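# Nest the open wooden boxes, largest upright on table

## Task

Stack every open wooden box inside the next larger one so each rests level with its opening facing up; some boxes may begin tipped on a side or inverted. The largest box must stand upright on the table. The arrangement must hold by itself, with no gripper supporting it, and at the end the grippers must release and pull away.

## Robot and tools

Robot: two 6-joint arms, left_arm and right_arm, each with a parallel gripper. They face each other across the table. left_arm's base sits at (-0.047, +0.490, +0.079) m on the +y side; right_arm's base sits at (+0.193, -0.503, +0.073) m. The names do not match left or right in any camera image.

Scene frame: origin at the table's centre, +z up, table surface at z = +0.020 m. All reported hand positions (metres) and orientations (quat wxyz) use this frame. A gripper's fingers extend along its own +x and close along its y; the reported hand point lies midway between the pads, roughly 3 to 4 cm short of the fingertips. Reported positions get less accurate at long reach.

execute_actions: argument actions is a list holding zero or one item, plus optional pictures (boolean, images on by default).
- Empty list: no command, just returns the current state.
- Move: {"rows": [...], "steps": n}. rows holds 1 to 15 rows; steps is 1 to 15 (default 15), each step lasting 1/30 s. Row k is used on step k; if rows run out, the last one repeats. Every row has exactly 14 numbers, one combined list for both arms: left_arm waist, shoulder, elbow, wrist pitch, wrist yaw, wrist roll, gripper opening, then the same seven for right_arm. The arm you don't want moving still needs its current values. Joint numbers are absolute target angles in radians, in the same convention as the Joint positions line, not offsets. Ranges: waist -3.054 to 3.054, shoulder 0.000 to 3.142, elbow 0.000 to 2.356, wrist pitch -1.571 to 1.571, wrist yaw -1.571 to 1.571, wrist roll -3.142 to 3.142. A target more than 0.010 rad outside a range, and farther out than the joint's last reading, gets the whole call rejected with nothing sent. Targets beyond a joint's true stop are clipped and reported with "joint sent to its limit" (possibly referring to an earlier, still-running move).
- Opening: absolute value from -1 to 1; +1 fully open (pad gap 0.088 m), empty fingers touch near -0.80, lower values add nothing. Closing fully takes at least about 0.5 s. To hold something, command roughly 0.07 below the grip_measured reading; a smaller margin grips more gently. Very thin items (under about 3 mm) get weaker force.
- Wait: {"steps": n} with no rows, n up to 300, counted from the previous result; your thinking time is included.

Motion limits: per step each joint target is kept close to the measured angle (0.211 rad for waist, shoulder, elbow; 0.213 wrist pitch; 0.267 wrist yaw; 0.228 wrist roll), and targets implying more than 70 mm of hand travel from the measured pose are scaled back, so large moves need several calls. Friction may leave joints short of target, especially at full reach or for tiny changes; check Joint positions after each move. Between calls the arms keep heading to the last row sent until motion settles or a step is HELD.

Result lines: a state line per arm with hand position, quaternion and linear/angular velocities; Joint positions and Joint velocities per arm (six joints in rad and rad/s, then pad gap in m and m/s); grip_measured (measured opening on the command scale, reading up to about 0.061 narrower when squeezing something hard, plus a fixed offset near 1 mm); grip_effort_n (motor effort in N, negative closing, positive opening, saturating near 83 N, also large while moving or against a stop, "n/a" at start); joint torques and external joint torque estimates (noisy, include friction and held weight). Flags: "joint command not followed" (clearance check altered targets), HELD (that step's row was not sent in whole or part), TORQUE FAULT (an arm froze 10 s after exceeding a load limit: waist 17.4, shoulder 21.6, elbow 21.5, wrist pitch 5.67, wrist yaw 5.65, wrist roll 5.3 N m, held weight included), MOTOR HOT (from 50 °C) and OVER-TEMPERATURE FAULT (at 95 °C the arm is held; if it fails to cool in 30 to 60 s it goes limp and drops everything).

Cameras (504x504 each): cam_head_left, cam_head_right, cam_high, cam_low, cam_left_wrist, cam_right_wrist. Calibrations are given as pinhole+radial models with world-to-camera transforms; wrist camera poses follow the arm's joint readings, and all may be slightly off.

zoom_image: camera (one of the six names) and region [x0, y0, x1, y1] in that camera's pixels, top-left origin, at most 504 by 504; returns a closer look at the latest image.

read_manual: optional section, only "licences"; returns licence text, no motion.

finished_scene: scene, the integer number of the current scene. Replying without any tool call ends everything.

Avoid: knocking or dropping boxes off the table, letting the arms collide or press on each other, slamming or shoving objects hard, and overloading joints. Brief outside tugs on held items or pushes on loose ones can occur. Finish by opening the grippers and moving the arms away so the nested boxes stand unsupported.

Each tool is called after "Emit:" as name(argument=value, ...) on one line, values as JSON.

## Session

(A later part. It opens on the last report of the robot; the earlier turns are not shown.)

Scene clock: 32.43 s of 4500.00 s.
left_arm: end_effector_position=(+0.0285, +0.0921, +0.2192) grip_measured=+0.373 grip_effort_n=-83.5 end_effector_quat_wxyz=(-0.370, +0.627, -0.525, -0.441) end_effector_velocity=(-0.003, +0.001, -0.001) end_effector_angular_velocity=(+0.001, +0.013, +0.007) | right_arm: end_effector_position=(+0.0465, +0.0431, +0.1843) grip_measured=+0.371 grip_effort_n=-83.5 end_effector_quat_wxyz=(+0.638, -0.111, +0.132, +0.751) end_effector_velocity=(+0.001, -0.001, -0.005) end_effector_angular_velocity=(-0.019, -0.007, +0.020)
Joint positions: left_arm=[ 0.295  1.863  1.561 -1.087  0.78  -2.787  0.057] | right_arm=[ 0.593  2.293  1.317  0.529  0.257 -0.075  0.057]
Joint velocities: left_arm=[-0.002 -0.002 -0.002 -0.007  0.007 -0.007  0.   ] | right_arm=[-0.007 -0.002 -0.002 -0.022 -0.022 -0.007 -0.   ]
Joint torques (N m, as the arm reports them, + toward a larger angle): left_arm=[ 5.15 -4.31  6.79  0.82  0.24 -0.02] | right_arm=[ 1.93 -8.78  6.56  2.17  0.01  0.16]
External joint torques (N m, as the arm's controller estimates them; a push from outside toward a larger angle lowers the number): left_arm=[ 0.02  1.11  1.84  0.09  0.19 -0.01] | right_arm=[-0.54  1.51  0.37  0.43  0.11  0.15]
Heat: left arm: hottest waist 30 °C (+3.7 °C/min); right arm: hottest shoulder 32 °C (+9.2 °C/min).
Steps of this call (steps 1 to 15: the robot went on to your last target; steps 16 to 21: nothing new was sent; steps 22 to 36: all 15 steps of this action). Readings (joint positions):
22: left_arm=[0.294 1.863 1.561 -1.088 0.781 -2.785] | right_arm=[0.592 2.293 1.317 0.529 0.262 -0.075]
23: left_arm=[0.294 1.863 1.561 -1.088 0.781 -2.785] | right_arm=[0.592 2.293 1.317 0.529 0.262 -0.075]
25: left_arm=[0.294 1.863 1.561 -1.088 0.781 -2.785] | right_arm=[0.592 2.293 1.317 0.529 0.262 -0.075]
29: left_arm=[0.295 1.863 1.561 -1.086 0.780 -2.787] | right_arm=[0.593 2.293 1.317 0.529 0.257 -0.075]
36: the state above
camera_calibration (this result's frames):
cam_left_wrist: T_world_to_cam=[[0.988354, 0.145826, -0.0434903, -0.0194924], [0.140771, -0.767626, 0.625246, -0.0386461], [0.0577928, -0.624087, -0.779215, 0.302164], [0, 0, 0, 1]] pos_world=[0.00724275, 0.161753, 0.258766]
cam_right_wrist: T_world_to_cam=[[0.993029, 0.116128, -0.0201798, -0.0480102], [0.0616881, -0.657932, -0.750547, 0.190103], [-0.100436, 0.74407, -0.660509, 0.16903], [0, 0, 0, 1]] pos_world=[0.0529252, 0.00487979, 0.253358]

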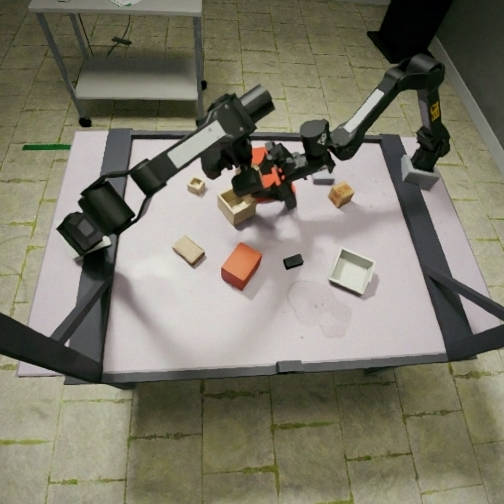

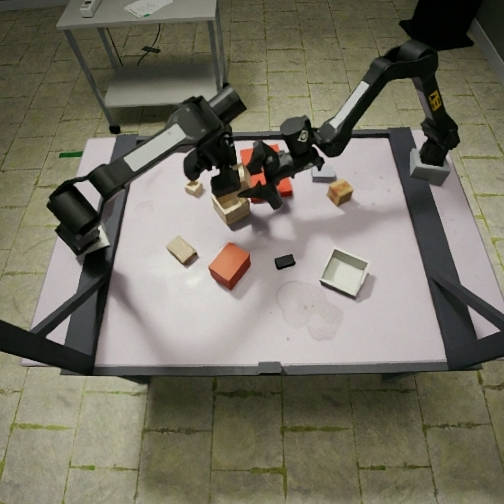

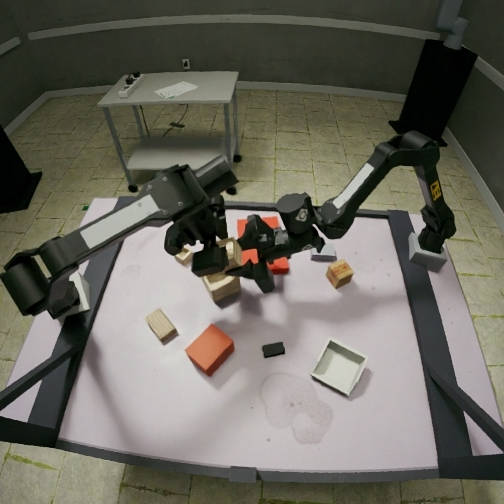

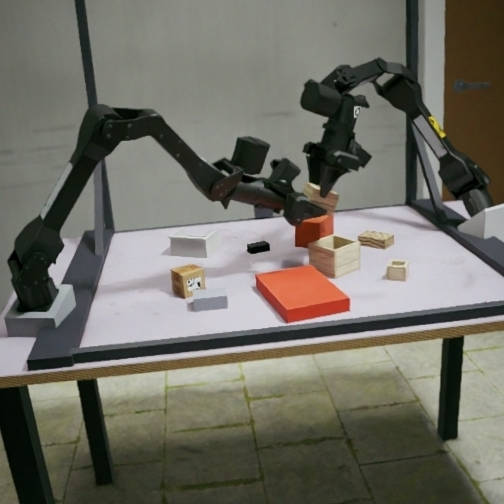

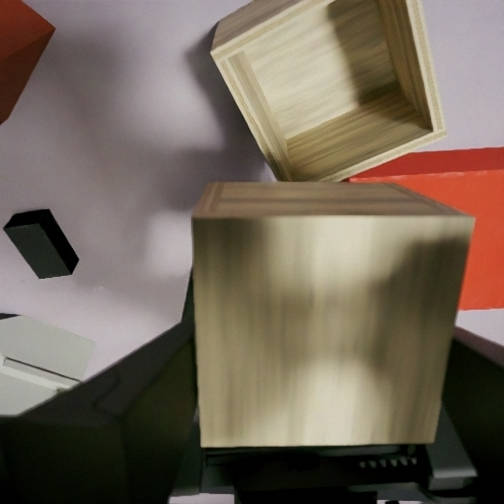

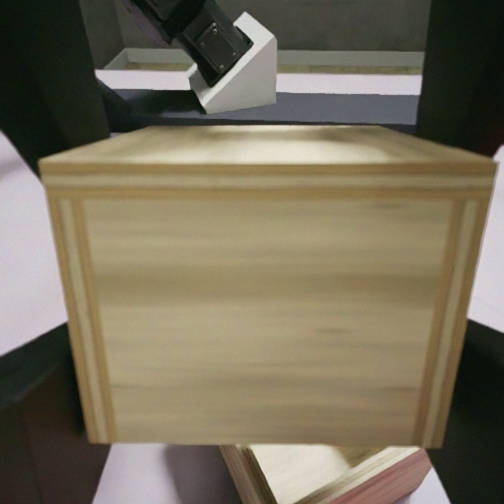

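Emit:
execute_actions(actions=[{"rows":[[0.296,1.871,1.571,-1.086,0.785,-2.788,0.5,0.59,2.31,1.322,0.53,0.26,-0.07,0.25],[0.296,1.871,1.571,-1.086,0.785,-2.788,0.7,0.59,2.31,1.322,0.53,0.26,-0.07,0.25],[0.296,1.871,1.571,-1.086,0.785,-2.788,0.9,0.59,2.31,1.322,0.53,0.26,-0.07,0.25],[0.296,1.871,1.571,-1.086,0.785,-2.788,0.9,0.59,2.31,1.322,0.53,0.26,-0.07,0.25],[0.296,1.871,1.571,-1.086,0.785,-2.788,0.9,0.59,2.31,1.322,0.53,0.26,-0.07,0.25],[0.31,1.871,1.59,-1.12,0.787,-2.77,0.9,0.59,2.31,1.322,0.53,0.26,-0.07,0.25],[0.325,1.872,1.61,-1.155,0.789,-2.75,0.9,0.59,2.31,1.322,0.53,0.26,-0.07,0.25],[0.34,1.873,1.635,-1.19,0.79,-2.73,0.9,0.59,2.31,1.322,0.53,0.26,-0.07,0.25],[0.355,1.875,1.655,-1.225,0.792,-2.71,0.9,0.59,2.31,1.322,0.53,0.26,-0.07,0.25],[0.37,1.878,1.68,-1.26,0.794,-2.69,0.9,0.59,2.31,1.322,0.53,0.26,-0.07,0.25],[0.385,1.88,1.705,-1.295,0.795,-2.67,0.9,0.59,2.31,1.322,0.53,0.26,-0.07,0.25],[0.4,1.885,1.73,-1.33,0.797,-2.65,0.9,0.59,2.31,1.322,0.53,0.26,-0.07,0.25],[0.41,1.888,1.755,-1.365,0.798,-2.63,0.9,0.59,2.31,1.322,0.53,0.26,-0.07,0.25],[0.425,1.89,1.78,-1.4,0.8,-2.61,0.9,0.59,2.31,1.322,0.53,0.26,-0.07,0.25],[0.435,1.895,1.8,-1.433,0.801,-2.59,0.9,0.59,2.31,1.322,0.53,0.26,-0.07,0.25]],"steps":15}], pictures=false)

Emit:
execute_actions(actions=[{"rows":[[0.435,1.895,1.8,-1.433,0.801,-2.59,0.6,0.6,2.28,1.3,0.53,0.265,-0.07,0.25],[0.435,1.895,1.8,-1.433,0.801,-2.59,0.4,0.604,2.255,1.27,0.53,0.27,-0.07,0.25],[0.435,1.895,1.8,-1.433,0.801,-2.59,0.2,0.61,2.23,1.245,0.53,0.275,-0.07,0.25],[0.435,1.895,1.8,-1.433,0.801,-2.59,0,0.615,2.205,1.22,0.53,0.28,-0.07,0.25],[0.435,1.895,1.8,-1.433,0.801,-2.59,-0.2,0.62,2.18,1.19,0.53,0.285,-0.07,0.25],[0.435,1.895,1.8,-1.433,0.801,-2.59,-0.4,0.626,2.155,1.165,0.53,0.29,-0.07,0.25],[0.435,1.895,1.8,-1.433,0.801,-2.59,-0.6,0.632,2.13,1.14,0.53,0.295,0.1,0.25],[0.435,1.895,1.8,-1.433,0.801,-2.59,-0.7,0.638,2.105,1.115,0.535,0.3,0.3,0.25],[0.435,1.895,1.8,-1.433,0.801,-2.59,-0.75,0.644,2.085,1.09,0.535,0.305,0.6,0.25],[0.435,1.895,1.8,-1.433,0.801,-2.59,-0.75,0.65,2.066,1.068,0.535,0.311,3.04,0.25]],"steps":15}], pictures=false)

Emit:
execute_actions(actions=[{"steps":52}])

Scene clock: 36.53 s of 4500.00 s.
left_arm: end_effector_position=(+0.0257, +0.1085, +0.2705) grip_measured=+0.893 grip_effort_n=16.0 end_effector_quat_wxyz=(-0.370, +0.628, -0.525, -0.439) end_effector_velocity=(-0.014, +0.066, +0.211) end_effector_angular_velocity=(-0.079, -0.062, -0.039) | right_arm: end_effector_position=(+0.0471, +0.0433, +0.1839) grip_measured=+0.371 grip_effort_n=-83.5 end_effector_quat_wxyz=(+0.638, -0.111, +0.132, +0.750) end_effector_velocity=(-0.002, -0.003, -0.003) end_effector_angular_velocity=(-0.009, -0.009, +0.014)
Joint positions: left_arm=[ 0.401  1.877  1.734 -1.346  0.794 -2.642  0.083] | right_arm=[ 0.592  2.293  1.317  0.529  0.258 -0.075  0.057]
Joint velocities: left_arm=[ 0.437  0.066  0.716 -0.96   0.051  0.579  0.002] | right_arm=[ 0.002 -0.002 -0.007 -0.007 -0.007 -0.007 -0.   ]
Joint torques (N m, as the arm reports them, + toward a larger angle): left_arm=[ 4.95 -3.39  6.19  0.61  0.22  0.07] | right_arm=[ 2.31 -9.2   6.69  2.16  0.02  0.09]
External joint torques (N m, as the arm's controller estimates them; a push from outside toward a larger angle lowers the number): left_arm=[ 0.37  1.05  1.84 -0.04  0.14  0.07] | right_arm=[-0.14  1.13  0.47  0.4   0.12  0.09]
Heat: left arm: hottest waist 30 °C (+3.3 °C/min); right arm: hottest shoulder 32 °C (+8.2 °C/min).
Steps of this call (steps 1 to 15: the robot went on to your last target; steps 16 to 90: nothing new was sent; then 0.60 s passed at rest; steps 91 to 105: all 15 steps of this action). Readings (joint positions):
91: left_arm=[0.295 1.863 1.561 -1.087 0.780 -2.787] | right_arm=[0.593 2.293 1.317 0.529 0.257 -0.075]
92: left_arm=[0.295 1.863 1.561 -1.087 0.780 -2.787] | right_arm=[0.593 2.293 1.317 0.529 0.257 -0.075]
94: left_arm=[0.295 1.863 1.561 -1.087 0.782 -2.787] | right_arm=[0.593 2.293 1.317 0.529 0.258 -0.075]
98: left_arm=[0.302 1.866 1.582 -1.129 0.784 -2.766] | right_arm=[0.592 2.293 1.317 0.529 0.258 -0.075]
105: the state above

Scene clock: 37.03 s of 4500.00 s.
left_arm: end_effector_position=(+0.0241, +0.1151, +0.2853) grip_measured=-0.683 grip_effort_n=-6.3 end_effector_quat_wxyz=(-0.369, +0.628, -0.525, -0.441) end_effector_velocity=(-0.007, +0.000, -0.000) end_effector_angular_velocity=(+0.005, +0.018, +0.006) | right_arm: end_effector_position=(+0.0494, -0.0127, +0.2093) grip_measured=+0.371 grip_effort_n=-83.5 end_effector_quat_wxyz=(+0.644, +0.052, +0.319, +0.693) end_effector_velocity=(+0.013, -0.015, +0.017) end_effector_angular_velocity=(-0.280, +1.721, -0.650)
Joint positions: left_arm=[ 0.435  1.887  1.791 -1.431  0.798 -2.593  0.006] | right_arm=[0.65  2.081 1.088 0.535 0.306 0.462 0.057]
Joint velocities: left_arm=[-0.007 -0.007  0.002 -0.022  0.007 -0.007 -0.051] | right_arm=[ 0.002 -0.09  -0.071  0.007  0.022  1.853 -0.   ]
Joint torques (N m, as the arm reports them, + toward a larger angle): left_arm=[ 4.81 -3.52  6.19  0.65  0.21  0.11] | right_arm=[  1.97 -10.2    4.64   2.08   0.06   0.09]
External joint torques (N m, as the arm's controller estimates them; a push from outside toward a larger angle lowers the number): left_arm=[ 0.    1.15  1.56 -0.06  0.12  0.11] | right_arm=[ 0.18 -2.08 -1.21  0.47  0.11  0.11]
Heat: left arm: hottest waist 30 °C (+3.2 °C/min); right arm: hottest shoulder 32 °C (+8.1 °C/min).
Steps of this call (steps 1 to 15: all 15 steps of this action). Readings (joint positions):
1: left_arm=[0.414 1.878 1.754 -1.374 0.795 -2.626] | right_arm=[0.592 2.293 1.317 0.529 0.258 -0.075]
2: left_arm=[0.425 1.879 1.769 -1.392 0.796 -2.615] | right_arm=[0.593 2.292 1.312 0.529 0.261 -0.075]
4: left_arm=[0.434 1.879 1.786 -1.413 0.797 -2.603] | right_arm=[0.597 2.272 1.283 0.530 0.268 -0.075]
8: left_arm=[0.435 1.883 1.790 -1.428 0.798 -2.595] | right_arm=[0.619 2.192 1.183 0.528 0.285 0.018]
15: the state above

Scene clock: 38.77 s of 4500.00 s.
left_arm: end_effector_position=(+0.0241, +0.1151, +0.2853) grip_measured=-0.747 grip_effort_n=-15.6 end_effector_quat_wxyz=(-0.369, +0.627, -0.525, -0.441) end_effector_velocity=(-0.001, +0.002, -0.002) end_effector_angular_velocity=(+0.012, +0.001, +0.000) | right_arm: end_effector_position=(+0.0502, -0.0152, +0.2056) grip_measured=+0.371 grip_effort_n=-83.5 end_effector_quat_wxyz=(+0.135, +0.633, +0.754, -0.113) end_effector_velocity=(+0.000, -0.002, -0.004) end_effector_angular_velocity=(-0.019, -0.013, +0.011)
Joint positions: left_arm=[ 0.435  1.887  1.791 -1.432  0.798 -2.592  0.002] | right_arm=[0.65  2.079 1.077 0.535 0.309 3.034 0.057]
Joint velocities: left_arm=[-0.002 -0.002 -0.007 -0.007 -0.007  0.007 -0.   ] | right_arm=[-0.002 -0.002 -0.002 -0.022 -0.007 -0.007 -0.   ]
Joint torques (N m, as the arm reports them, + toward a larger angle): left_arm=[ 4.82 -3.55  6.29  0.65  0.21  0.07] | right_arm=[  2.15 -10.92   5.05   2.     0.06   0.18]
External joint torques (N m, as the arm's controller estimates them; a push from outside toward a larger angle lowers the number): left_arm=[-0.04  1.06  1.7  -0.07  0.13  0.07] | right_arm=[ 0.03 -2.19 -1.06  0.31  0.13  0.19]
Heat: left arm: hottest waist 31 °C (+4.6 °C/min); right arm: hottest shoulder 33 °C (+9.3 °C/min).
Steps of this call (steps 1 to 52: the robot went on to your last target). Readings (joint positions):
1: left_arm=[0.435 1.887 1.791 -1.431 0.798 -2.592] | right_arm=[0.650 2.079 1.086 0.535 0.307 0.525]
2: left_arm=[0.435 1.887 1.791 -1.431 0.798 -2.592] | right_arm=[0.650 2.079 1.084 0.535 0.308 0.588]
4: left_arm=[0.435 1.887 1.791 -1.432 0.798 -2.592] | right_arm=[0.650 2.079 1.080 0.535 0.308 0.715]
8: left_arm=[0.435 1.887 1.791 -1.432 0.798 -2.592] | right_arm=[0.650 2.079 1.077 0.535 0.308 0.966]
52: the state above
camera_calibration (this result's frames):
cam_left_wrist: T_world_to_cam=[[0.988187, 0.146384, -0.045358, -0.0151074], [0.142267, -0.766242, 0.626605, -0.0623054], [0.0569695, -0.625656, -0.778016, 0.368112], [0, 0, 0, 1]] pos_world=[0.00282179, 0.184782, 0.324753]
cam_right_wrist: T_world_to_cam=[[-0.974942, -0.222361, -0.00662286, 0.0463696], [-0.00127725, -0.0241754, 0.999707, -0.179567], [-0.222456, 0.974665, 0.0232856, 0.0958703], [0, 0, 0, 1]] pos_world=[0.0663053, -0.0874717, 0.17759]

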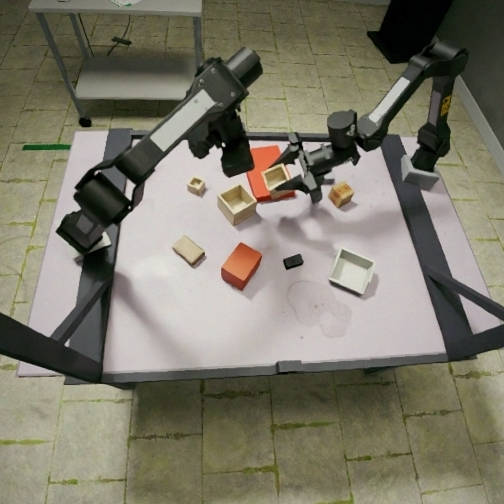

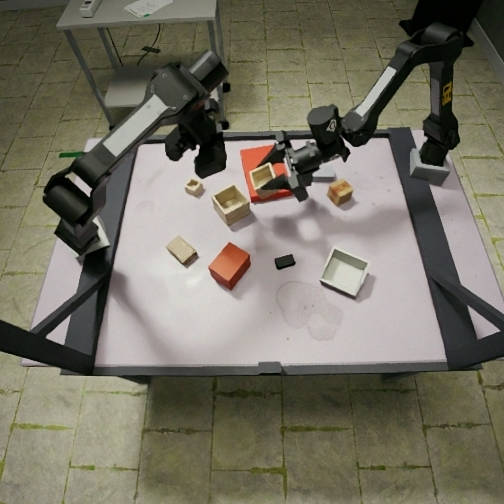

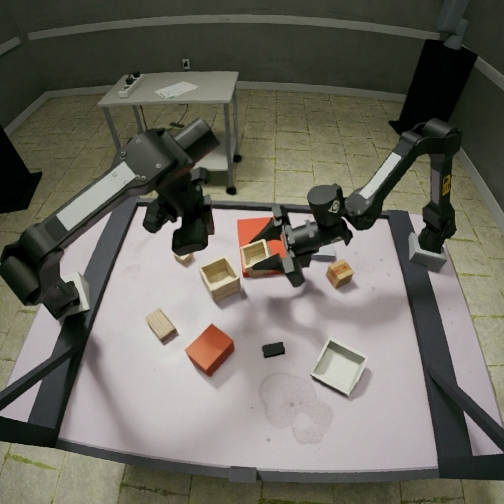

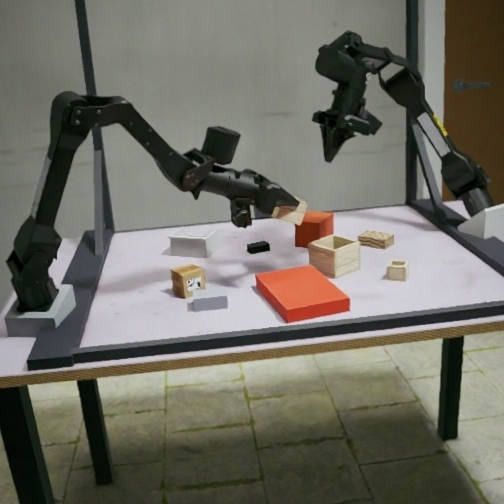

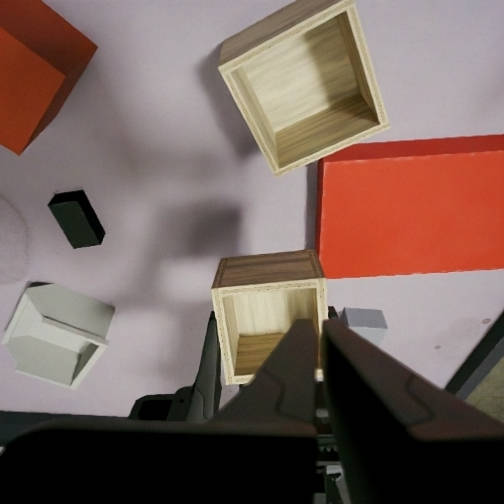

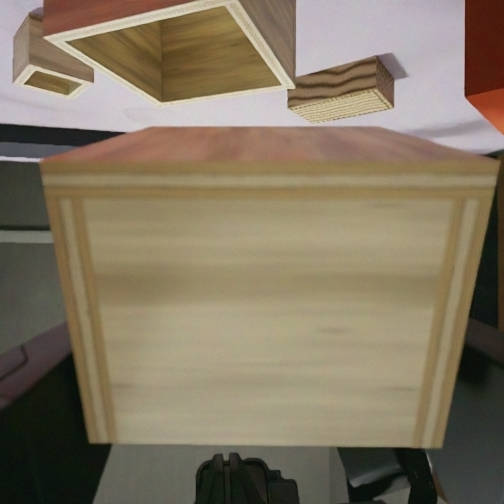

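Emit:
execute_actions(actions=[{"rows":[[0.435,1.895,1.8,-1.433,0.801,-2.59,-0.75,0.644,2.1,1.1,0.535,0.305,3.05,0.25],[0.435,1.895,1.8,-1.433,0.801,-2.59,-0.75,0.638,2.125,1.125,0.535,0.3,3.06,0.25],[0.435,1.895,1.8,-1.433,0.801,-2.59,-0.75,0.632,2.15,1.15,0.535,0.295,3.07,0.25],[0.435,1.895,1.8,-1.433,0.801,-2.59,-0.75,0.626,2.175,1.18,0.535,0.29,3.07,0.25],[0.435,1.895,1.8,-1.433,0.801,-2.59,-0.75,0.62,2.2,1.205,0.53,0.285,3.07,0.25],[0.435,1.895,1.8,-1.433,0.801,-2.59,-0.75,0.614,2.225,1.23,0.53,0.28,3.07,0.25],[0.435,1.895,1.8,-1.433,0.801,-2.59,-0.75,0.608,2.25,1.26,0.53,0.275,3.07,0.25],[0.435,1.895,1.8,-1.433,0.801,-2.59,-0.75,0.602,2.275,1.285,0.53,0.27,3.07,0.25],[0.435,1.895,1.8,-1.433,0.801,-2.59,-0.75,0.596,2.295,1.31,0.53,0.262,3.07,0.25],[0.435,1.895,1.8,-1.433,0.801,-2.59,-0.75,0.59,2.31,1.33,0.53,0.255,3.07,0.25]],"steps":15}], pictures=false)

Emit:
execute_actions(actions=[{"rows":[[0.42,1.89,1.775,-1.4,0.8,-2.61,-0.75,0.59,2.31,1.33,0.53,0.255,3.07,0.25],[0.405,1.885,1.75,-1.36,0.798,-2.635,-0.75,0.59,2.31,1.33,0.53,0.255,3.07,0.25],[0.39,1.882,1.72,-1.32,0.796,-2.655,-0.75,0.59,2.31,1.33,0.53,0.255,3.07,0.25],[0.375,1.879,1.695,-1.28,0.795,-2.68,-0.75,0.59,2.31,1.33,0.53,0.255,3.07,0.25],[0.36,1.876,1.67,-1.24,0.793,-2.7,-0.75,0.59,2.31,1.33,0.53,0.255,3.07,0.25],[0.345,1.874,1.645,-1.2,0.791,-2.72,-0.75,0.59,2.31,1.33,0.53,0.255,3.07,0.25],[0.33,1.872,1.62,-1.165,0.789,-2.745,-0.75,0.59,2.31,1.33,0.53,0.255,3.07,0.25],[0.318,1.871,1.595,-1.135,0.787,-2.76,-0.75,0.59,2.31,1.33,0.53,0.255,3.07,0.25]],"steps":15}])

Scene clock: 42.13 s of 4500.00 s.
left_arm: end_effector_position=(+0.0241, +0.1151, +0.2853) grip_measured=-0.747 grip_effort_n=-15.1 end_effector_quat_wxyz=(-0.369, +0.627, -0.525, -0.441) end_effector_velocity=(-0.003, +0.000, -0.001) end_effector_angular_velocity=(-0.000, +0.013, +0.007) | right_arm: end_effector_position=(+0.0492, +0.0421, +0.1813) grip_measured=+0.371 grip_effort_n=-83.5 end_effector_quat_wxyz=(+0.115, +0.640, +0.748, -0.133) end_effector_velocity=(+0.002, +0.020, -0.007) end_effector_angular_velocity=(+0.013, +0.019, +0.016)
Joint positions: left_arm=[ 0.435  1.887  1.791 -1.432  0.798 -2.592  0.002] | right_arm=[0.589 2.291 1.309 0.529 0.261 3.065 0.057]
Joint velocities: left_arm=[-0.002 -0.002 -0.002 -0.007  0.007 -0.007  0.   ] | right_arm=[-0.032  0.066  0.076  0.007 -0.051 -0.007 -0.   ]
Joint torques (N m, as the arm reports them, + toward a larger angle): left_arm=[ 4.82 -3.59  6.29  0.66  0.2   0.07] | right_arm=[ 2.7  -9.58  7.45  2.04 -0.19  0.13]
External joint torques (N m, as the arm's controller estimates them; a push from outside toward a larger angle lowers the number): left_arm=[-0.05  1.08  1.65 -0.06  0.11  0.07] | right_arm=[-0.2   1.17  1.05  0.24 -0.08  0.14]
Heat: left arm: hottest waist 31 °C (+4.3 °C/min); right arm: hottest shoulder 34 °C (+10.0 °C/min).
Steps of this call (steps 1 to 30: the robot went on to your last target; steps 31 to 86: nothing new was sent; steps 87 to 101: all 15 steps of this action). Readings (joint positions):
87: left_arm=[0.435 1.887 1.791 -1.432 0.798 -2.592] | right_arm=[0.650 2.079 1.077 0.535 0.309 3.037]
88: left_arm=[0.435 1.887 1.791 -1.432 0.798 -2.592] | right_arm=[0.649 2.082 1.081 0.534 0.309 3.041]
90: left_arm=[0.435 1.887 1.791 -1.432 0.798 -2.592] | right_arm=[0.644 2.106 1.112 0.534 0.303 3.053]
94: left_arm=[0.435 1.887 1.791 -1.432 0.798 -2.592] | right_arm=[0.622 2.194 1.212 0.534 0.285 3.062]
101: the state above

Scene clock: 42.63 s of 4500.00 s.
left_arm: end_effector_position=(+0.0303, +0.0931, +0.2270) grip_measured=-0.747 grip_effort_n=-15.6 end_effector_quat_wxyz=(-0.369, +0.624, -0.527, -0.444) end_effector_velocity=(+0.005, -0.006, +0.007) end_effector_angular_velocity=(-0.029, -0.045, +0.005) | right_arm: end_effector_position=(+0.0489, +0.0446, +0.1847) grip_measured=+0.371 grip_effort_n=-83.5 end_effector_quat_wxyz=(+0.110, +0.640, +0.749, -0.131) end_effector_velocity=(+0.000, -0.001, -0.002) end_effector_angular_velocity=(-0.014, -0.010, +0.010)
Joint positions: left_arm=[ 0.314  1.882  1.605 -1.142  0.791 -2.754  0.002] | right_arm=[0.589 2.293 1.32  0.529 0.258 3.065 0.057]
Joint velocities: left_arm=[ 0.002 -0.012  0.002  0.051 -0.022 -0.037 -0.   ] | right_arm=[-0.002 -0.002  0.002 -0.022 -0.007 -0.007 -0.   ]
Joint torques (N m, as the arm reports them, + toward a larger angle): left_arm=[ 5.21 -6.51  4.6   0.82 -0.12 -0.07] | right_arm=[ 2.59 -8.94  7.04  2.09 -0.19  0.14]
External joint torques (N m, as the arm's controller estimates them; a push from outside toward a larger angle lowers the number): left_arm=[ 0.12 -1.06 -0.23  0.15 -0.19 -0.06] | right_arm=[ 0.14  1.37  0.86  0.38 -0.1   0.14]
Heat: left arm: hottest waist 31 °C (+4.2 °C/min); right arm: hottest shoulder 34 °C (+9.9 °C/min).
Steps of this call (steps 1 to 15: all 15 steps of this action). Readings (joint positions):
1: left_arm=[0.434 1.887 1.790 -1.430 0.798 -2.594] | right_arm=[0.589 2.293 1.311 0.529 0.260 3.065]
2: left_arm=[0.432 1.887 1.786 -1.414 0.798 -2.602] | right_arm=[0.589 2.293 1.313 0.529 0.259 3.065]
4: left_arm=[0.417 1.884 1.759 -1.357 0.798 -2.631] | right_arm=[0.589 2.293 1.317 0.529 0.258 3.065]
8: left_arm=[0.358 1.882 1.666 -1.220 0.795 -2.709] | right_arm=[0.589 2.293 1.320 0.529 0.258 3.065]
15: the state above
camera_calibration (this result's frames):
cam_left_wrist: T_world_to_cam=[[0.988135, 0.144001, -0.05342, -0.0186227], [0.145774, -0.769753, 0.621474, -0.0421627], [0.0483726, -0.621887, -0.781611, 0.309376], [0, 0, 0, 1]] pos_world=[0.00958264, 0.162624, 0.26702]
cam_right_wrist: T_world_to_cam=[[-0.979294, -0.196283, 0.0495612, 0.0469384], [0.0563197, -0.0289984, 0.997992, -0.159535], [-0.194452, 0.980118, 0.0394526, 0.0332549], [0, 0, 0, 1]] pos_world=[0.0614179, -0.0280068, 0.155576]

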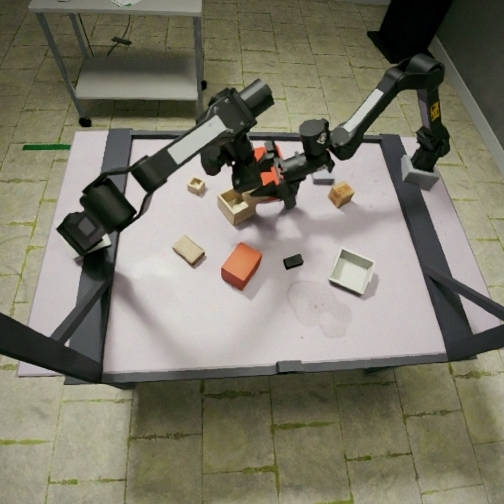

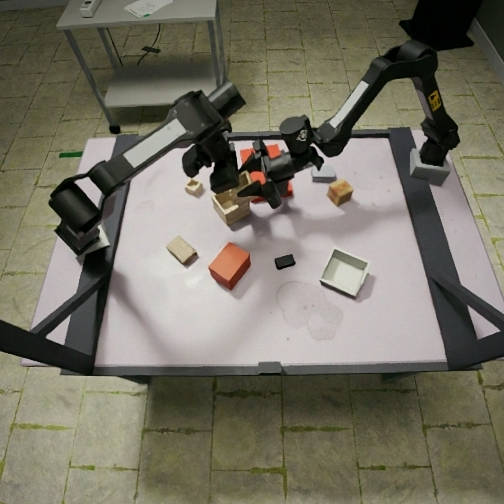

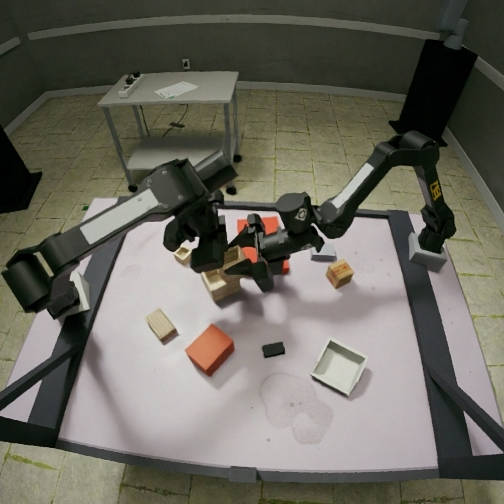

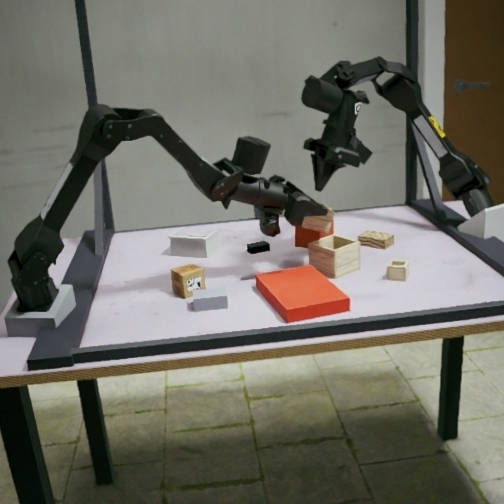

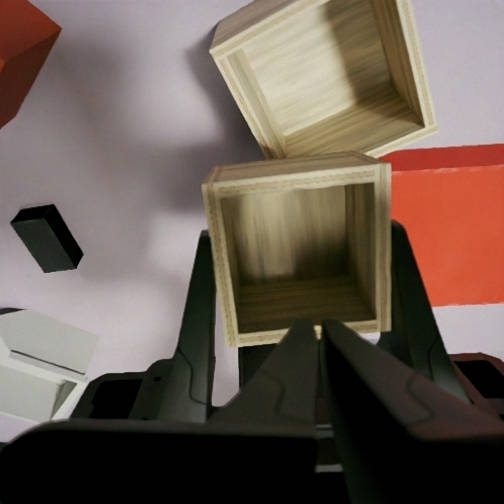

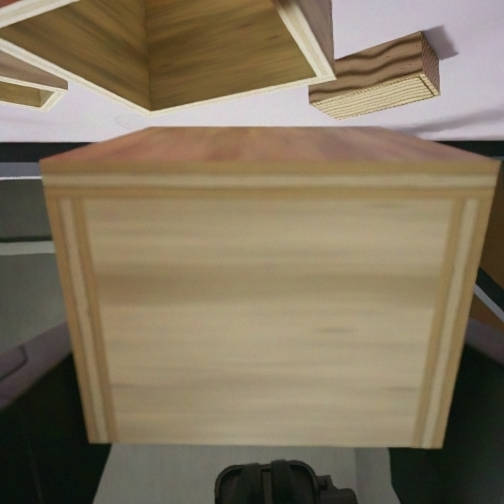

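Emit:
execute_actions(actions=[{"rows":[[0.31,1.87,1.59,-1.13,0.787,-2.82,-0.75,0.59,2.31,1.33,0.53,0.255,3.07,0.25],[0.305,1.87,1.58,-1.115,0.786,-2.88,-0.75,0.59,2.31,1.33,0.53,0.255,3.07,0.25],[0.297,1.87,1.565,-1.09,0.785,-2.89,-0.75,0.59,2.31,1.33,0.53,0.255,3.07,0.25],[0.289,1.87,1.55,-1.07,0.783,-2.90,-0.75,0.59,2.31,1.33,0.53,0.255,3.07,0.25],[0.281,1.87,1.535,-1.045,0.781,-2.91,-0.75,0.59,2.31,1.33,0.53,0.255,3.07,0.25],[0.273,1.87,1.52,-1.025,0.78,-2.92,-0.75,0.59,2.31,1.33,0.53,0.255,3.07,0.25],[0.265,1.87,1.505,-1.0,0.778,-2.93,-0.75,0.59,2.31,1.33,0.53,0.255,3.07,0.25],[0.256,1.87,1.49,-0.975,0.776,-2.94,-0.75,0.59,2.31,1.33,0.53,0.255,3.07,0.25],[0.247,1.87,1.475,-0.95,0.775,-2.955,-0.75,0.59,2.31,1.33,0.53,0.255,3.07,0.25],[0.238,1.865,1.46,-0.926,0.773,-2.967,-0.75,0.59,2.31,1.33,0.53,0.255,3.07,0.25]],"steps":15}])

Emit:
zoom_image(camera="cam_low", region=[260, 130, 380, 250])

Scene clock: 45.33 s of 4500.00 s.
left_arm: end_effector_position=(+0.0311, +0.0850, +0.1853) grip_measured=-0.747 grip_effort_n=-15.6 end_effector_quat_wxyz=(-0.337, +0.641, -0.504, -0.471) end_effector_velocity=(+0.004, -0.008, -0.007) end_effector_angular_velocity=(-0.030, -0.020, -0.002) | right_arm: end_effector_position=(+0.0488, +0.0446, +0.1847) grip_measured=+0.371 grip_effort_n=-83.5 end_effector_quat_wxyz=(+0.110, +0.640, +0.749, -0.132) end_effector_velocity=(+0.000, +0.000, +0.001) end_effector_angular_velocity=(-0.001, -0.005, +0.007)
Joint positions: left_arm=[ 0.236  1.878  1.469 -0.937  0.777 -2.96   0.002] | right_arm=[0.589 2.293 1.32  0.529 0.258 3.065 0.057]
Joint velocities: left_arm=[-0.017 -0.002 -0.032  0.095 -0.007 -0.051 -0.   ] | right_arm=[-0.002 -0.002  0.002 -0.007 -0.007 -0.007  0.   ]
Joint torques (N m, as the arm reports them, + toward a larger angle): left_arm=[ 5.57 -7.1   4.87  0.99 -0.08 -0.13] | right_arm=[ 2.62 -8.93  7.2   2.03 -0.17  0.17]
External joint torques (N m, as the arm's controller estimates them; a push from outside toward a larger angle lowers the number): left_arm=[-0.16 -0.99 -0.32  0.2  -0.12 -0.13] | right_arm=[ 0.13  1.42  0.98  0.31 -0.08  0.18]
Heat: left arm: hottest waist 31 °C (+4.0 °C/min); right arm: hottest shoulder 34 °C (+9.3 °C/min).
Steps of this call (steps 1 to 15: the robot went on to your last target; steps 16 to 66: nothing new was sent; steps 67 to 81: all 15 steps of this action). Readings (joint positions):
67: left_arm=[0.315 1.882 1.602 -1.135 0.790 -2.768] | right_arm=[0.589 2.293 1.320 0.529 0.258 3.065]
68: left_arm=[0.314 1.882 1.600 -1.131 0.790 -2.795] | right_arm=[0.589 2.293 1.320 0.529 0.258 3.065]
70: left_arm=[0.310 1.879 1.586 -1.108 0.789 -2.846] | right_arm=[0.589 2.293 1.320 0.529 0.258 3.065]
74: left_arm=[0.281 1.878 1.535 -1.032 0.784 -2.906] | right_arm=[0.589 2.293 1.320 0.529 0.258 3.065]
81: the state above
camera_calibration (this result's frames):
cam_left_wrist: T_world_to_cam=[[0.967858, 0.235476, -0.0883336, -0.0212042], [0.238719, -0.749606, 0.617336, -0.0264503], [0.0791526, -0.61858, -0.781724, 0.2705], [0, 0, 0, 1]] pos_world=[0.00542609, 0.152492, 0.225912]
cam_right_wrist: T_world_to_cam=[[-0.979225, -0.196506, 0.0500445, 0.0467986], [0.0568129, -0.0289558, 0.997965, -0.15956], [-0.194657, 0.980075, 0.0395183, 0.0332502], [0, 0, 0, 1]] pos_world=[0.0613638, -0.0280116, 0.155579]

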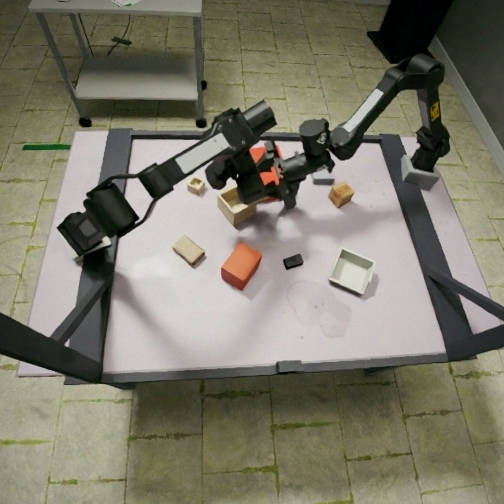

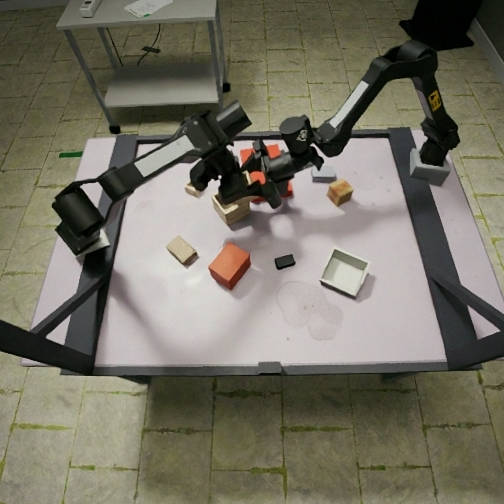

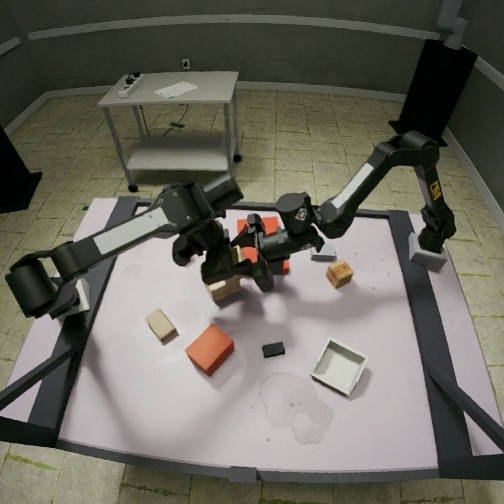

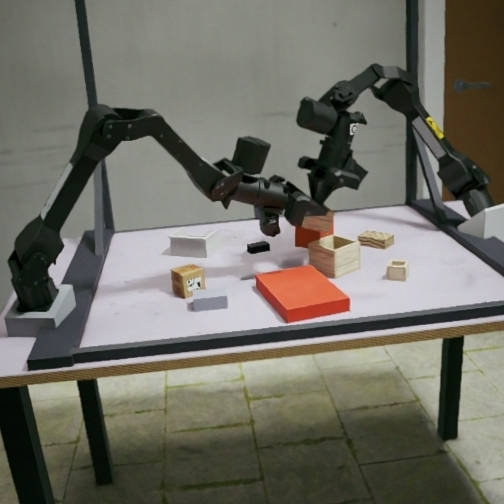

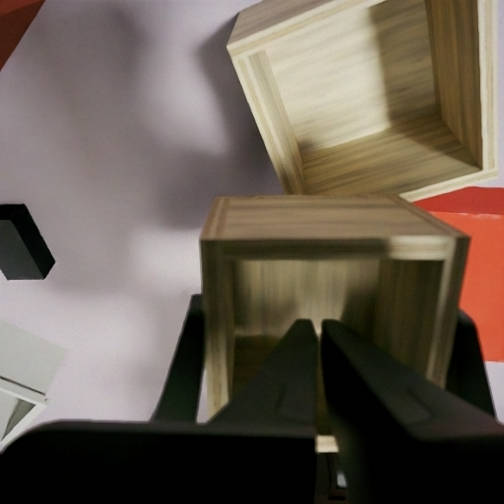

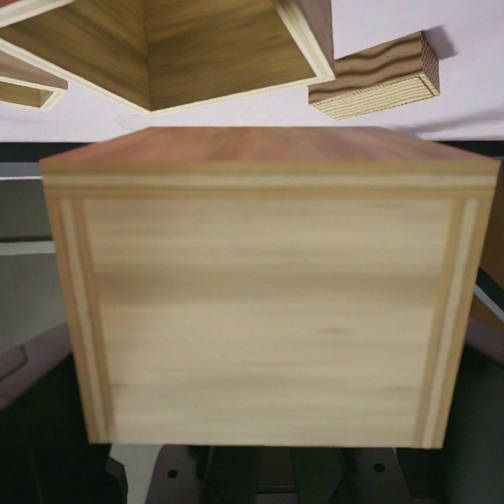

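Region (260, 130, 380, 250) of cam_low's 504x504 image, scaled by 4.200, with more detail than that image has.

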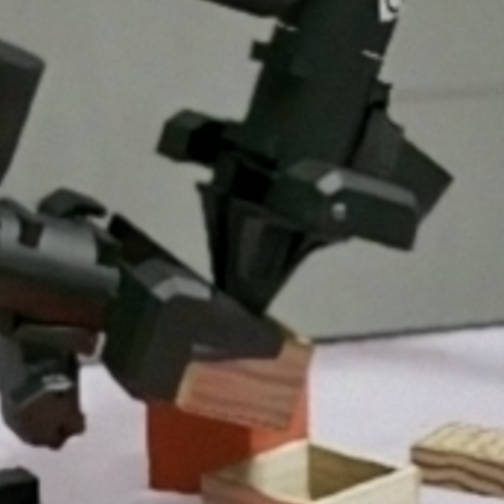

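Emit:
execute_actions(actions=[{"rows":[[0.23,1.87,1.445,-0.905,0.773,-2.967,-0.75,0.59,2.31,1.33,0.53,0.255,3.07,0.25],[0.23,1.87,1.445,-0.905,0.773,-2.967,-0.7,0.59,2.31,1.33,0.53,0.255,3.07,0.25],[0.23,1.87,1.445,-0.905,0.773,-2.967,-0.6,0.59,2.31,1.33,0.53,0.255,3.07,0.25],[0.23,1.87,1.445,-0.905,0.773,-2.967,-0.5,0.59,2.31,1.33,0.53,0.255,3.07,0.25],[0.23,1.87,1.445,-0.905,0.773,-2.967,-0.4,0.59,2.31,1.33,0.53,0.255,3.07,0.25],[0.23,1.87,1.445,-0.905,0.773,-2.967,-0.3,0.59,2.31,1.33,0.53,0.255,3.07,0.25],[0.23,1.87,1.445,-0.905,0.773,-2.967,-0.22,0.59,2.31,1.33,0.53,0.255,3.07,0.25],[0.23,1.87,1.445,-0.905,0.773,-2.967,-0.16,0.59,2.31,1.33,0.53,0.255,3.07,0.25],[0.23,1.87,1.445,-0.905,0.773,-2.967,-0.1,0.59,2.31,1.33,0.53,0.255,3.07,0.25],[0.23,1.87,1.445,-0.905,0.773,-2.967,-0.05,0.59,2.31,1.33,0.53,0.255,3.07,0.25],[0.23,1.87,1.445,-0.905,0.773,-2.967,0,0.59,2.31,1.33,0.53,0.255,3.07,0.25]],"steps":15}])

Scene clock: 47.13 s of 4500.00 s.
left_arm: end_effector_position=(+0.0331, +0.0840, +0.1817) grip_measured=-0.086 grip_effort_n=83.0 end_effector_quat_wxyz=(-0.339, +0.642, -0.506, -0.466) end_effector_velocity=(+0.000, +0.002, -0.002) end_effector_angular_velocity=(+0.011, +0.008, +0.028) | right_arm: end_effector_position=(+0.0482, +0.0444, +0.1848) grip_measured=+0.371 grip_effort_n=-83.5 end_effector_quat_wxyz=(+0.110, +0.639, +0.750, -0.132) end_effector_velocity=(+0.010, +0.003, +0.003) end_effector_angular_velocity=(+0.017, -0.011, -0.043)
Joint positions: left_arm=[ 0.231  1.878  1.453 -0.906  0.774 -2.967  0.035] | right_arm=[0.589 2.293 1.32  0.529 0.255 3.065 0.057]
Joint velocities: left_arm=[-0.002  0.002 -0.002 -0.007 -0.007 -0.022 -0.001] | right_arm=[-0.007 -0.002 -0.002  0.022  0.037 -0.007 -0.   ]
Joint torques (N m, as the arm reports them, + toward a larger angle): left_arm=[ 5.1  -6.46  4.74  0.87  0.04 -0.02] | right_arm=[ 2.63 -8.97  7.22  2.03 -0.1   0.15]
External joint torques (N m, as the arm's controller estimates them; a push from outside toward a larger angle lowers the number): left_arm=[-0.19 -0.64 -0.28  0.12  0.01 -0.01] | right_arm=[ 0.27  1.41  0.98  0.29 -0.01  0.16]
Heat: left arm: hottest waist 31 °C (+3.8 °C/min); right arm: hottest shoulder 34 °C (+8.9 °C/min).
Steps of this call (steps 1 to 15: the robot went on to your last target; steps 16 to 39: nothing new was sent; steps 40 to 54: all 15 steps of this action). Readings (joint positions):
40: left_arm=[0.236 1.878 1.466 -0.924 0.776 -2.964] | right_arm=[0.589 2.293 1.320 0.529 0.258 3.065]
41: left_arm=[0.236 1.878 1.462 -0.917 0.776 -2.964] | right_arm=[0.589 2.293 1.320 0.529 0.258 3.065]
43: left_arm=[0.234 1.878 1.457 -0.912 0.776 -2.964] | right_arm=[0.589 2.293 1.320 0.529 0.258 3.065]
47: left_arm=[0.232 1.878 1.453 -0.908 0.776 -2.964] | right_arm=[0.589 2.293 1.320 0.529 0.258 3.065]
54: the state above
camera_calibration (this result's frames):
cam_left_wrist: T_world_to_cam=[[0.969814, 0.229696, -0.0818562, -0.0239165], [0.229648, -0.747474, 0.623334, -0.0264098], [0.081992, -0.623316, -0.77766, 0.266425], [0, 0, 0, 1]] pos_world=[0.00741484, 0.15182, 0.221692]
cam_right_wrist: T_world_to_cam=[[-0.978612, -0.199324, 0.0508737, 0.0461263], [0.0578026, -0.0290945, 0.997904, -0.159659], [-0.197426, 0.979502, 0.0399937, 0.0333111], [0, 0, 0, 1]] pos_world=[0.060945, -0.0280793, 0.155645]

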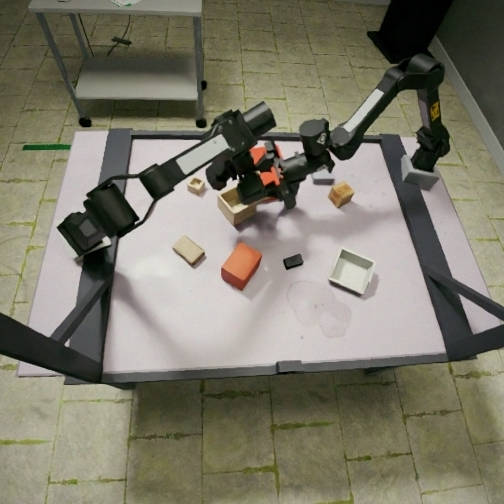

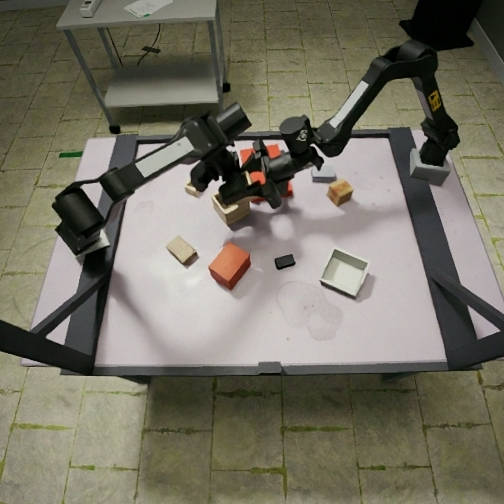

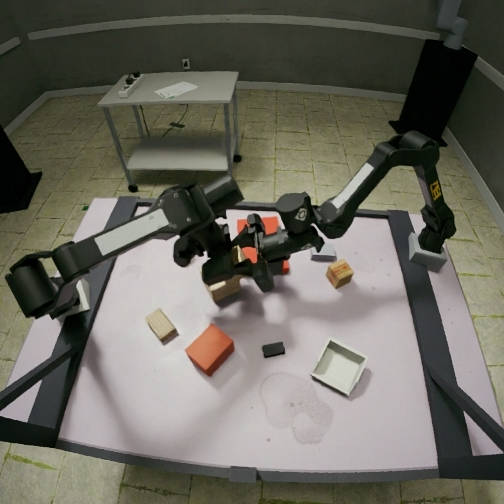

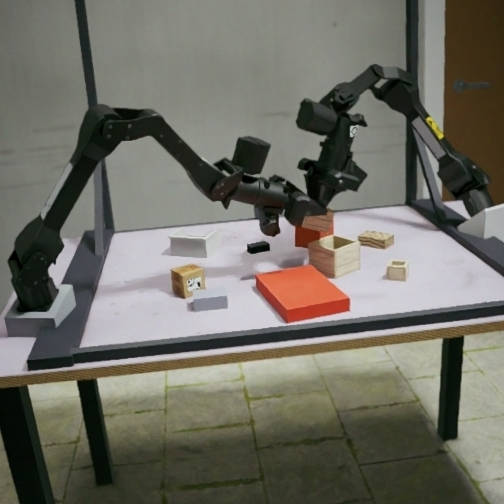

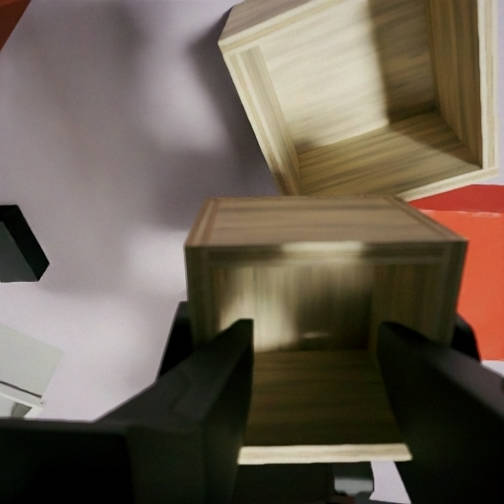

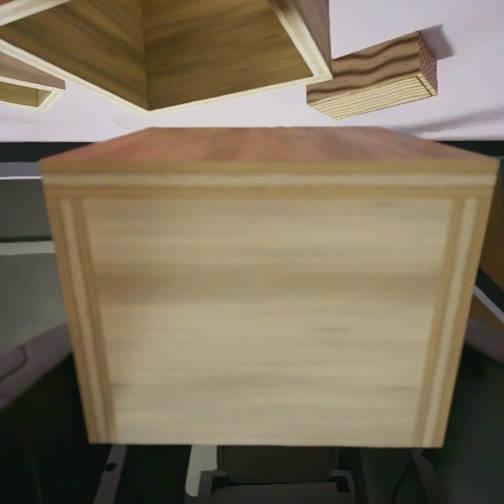

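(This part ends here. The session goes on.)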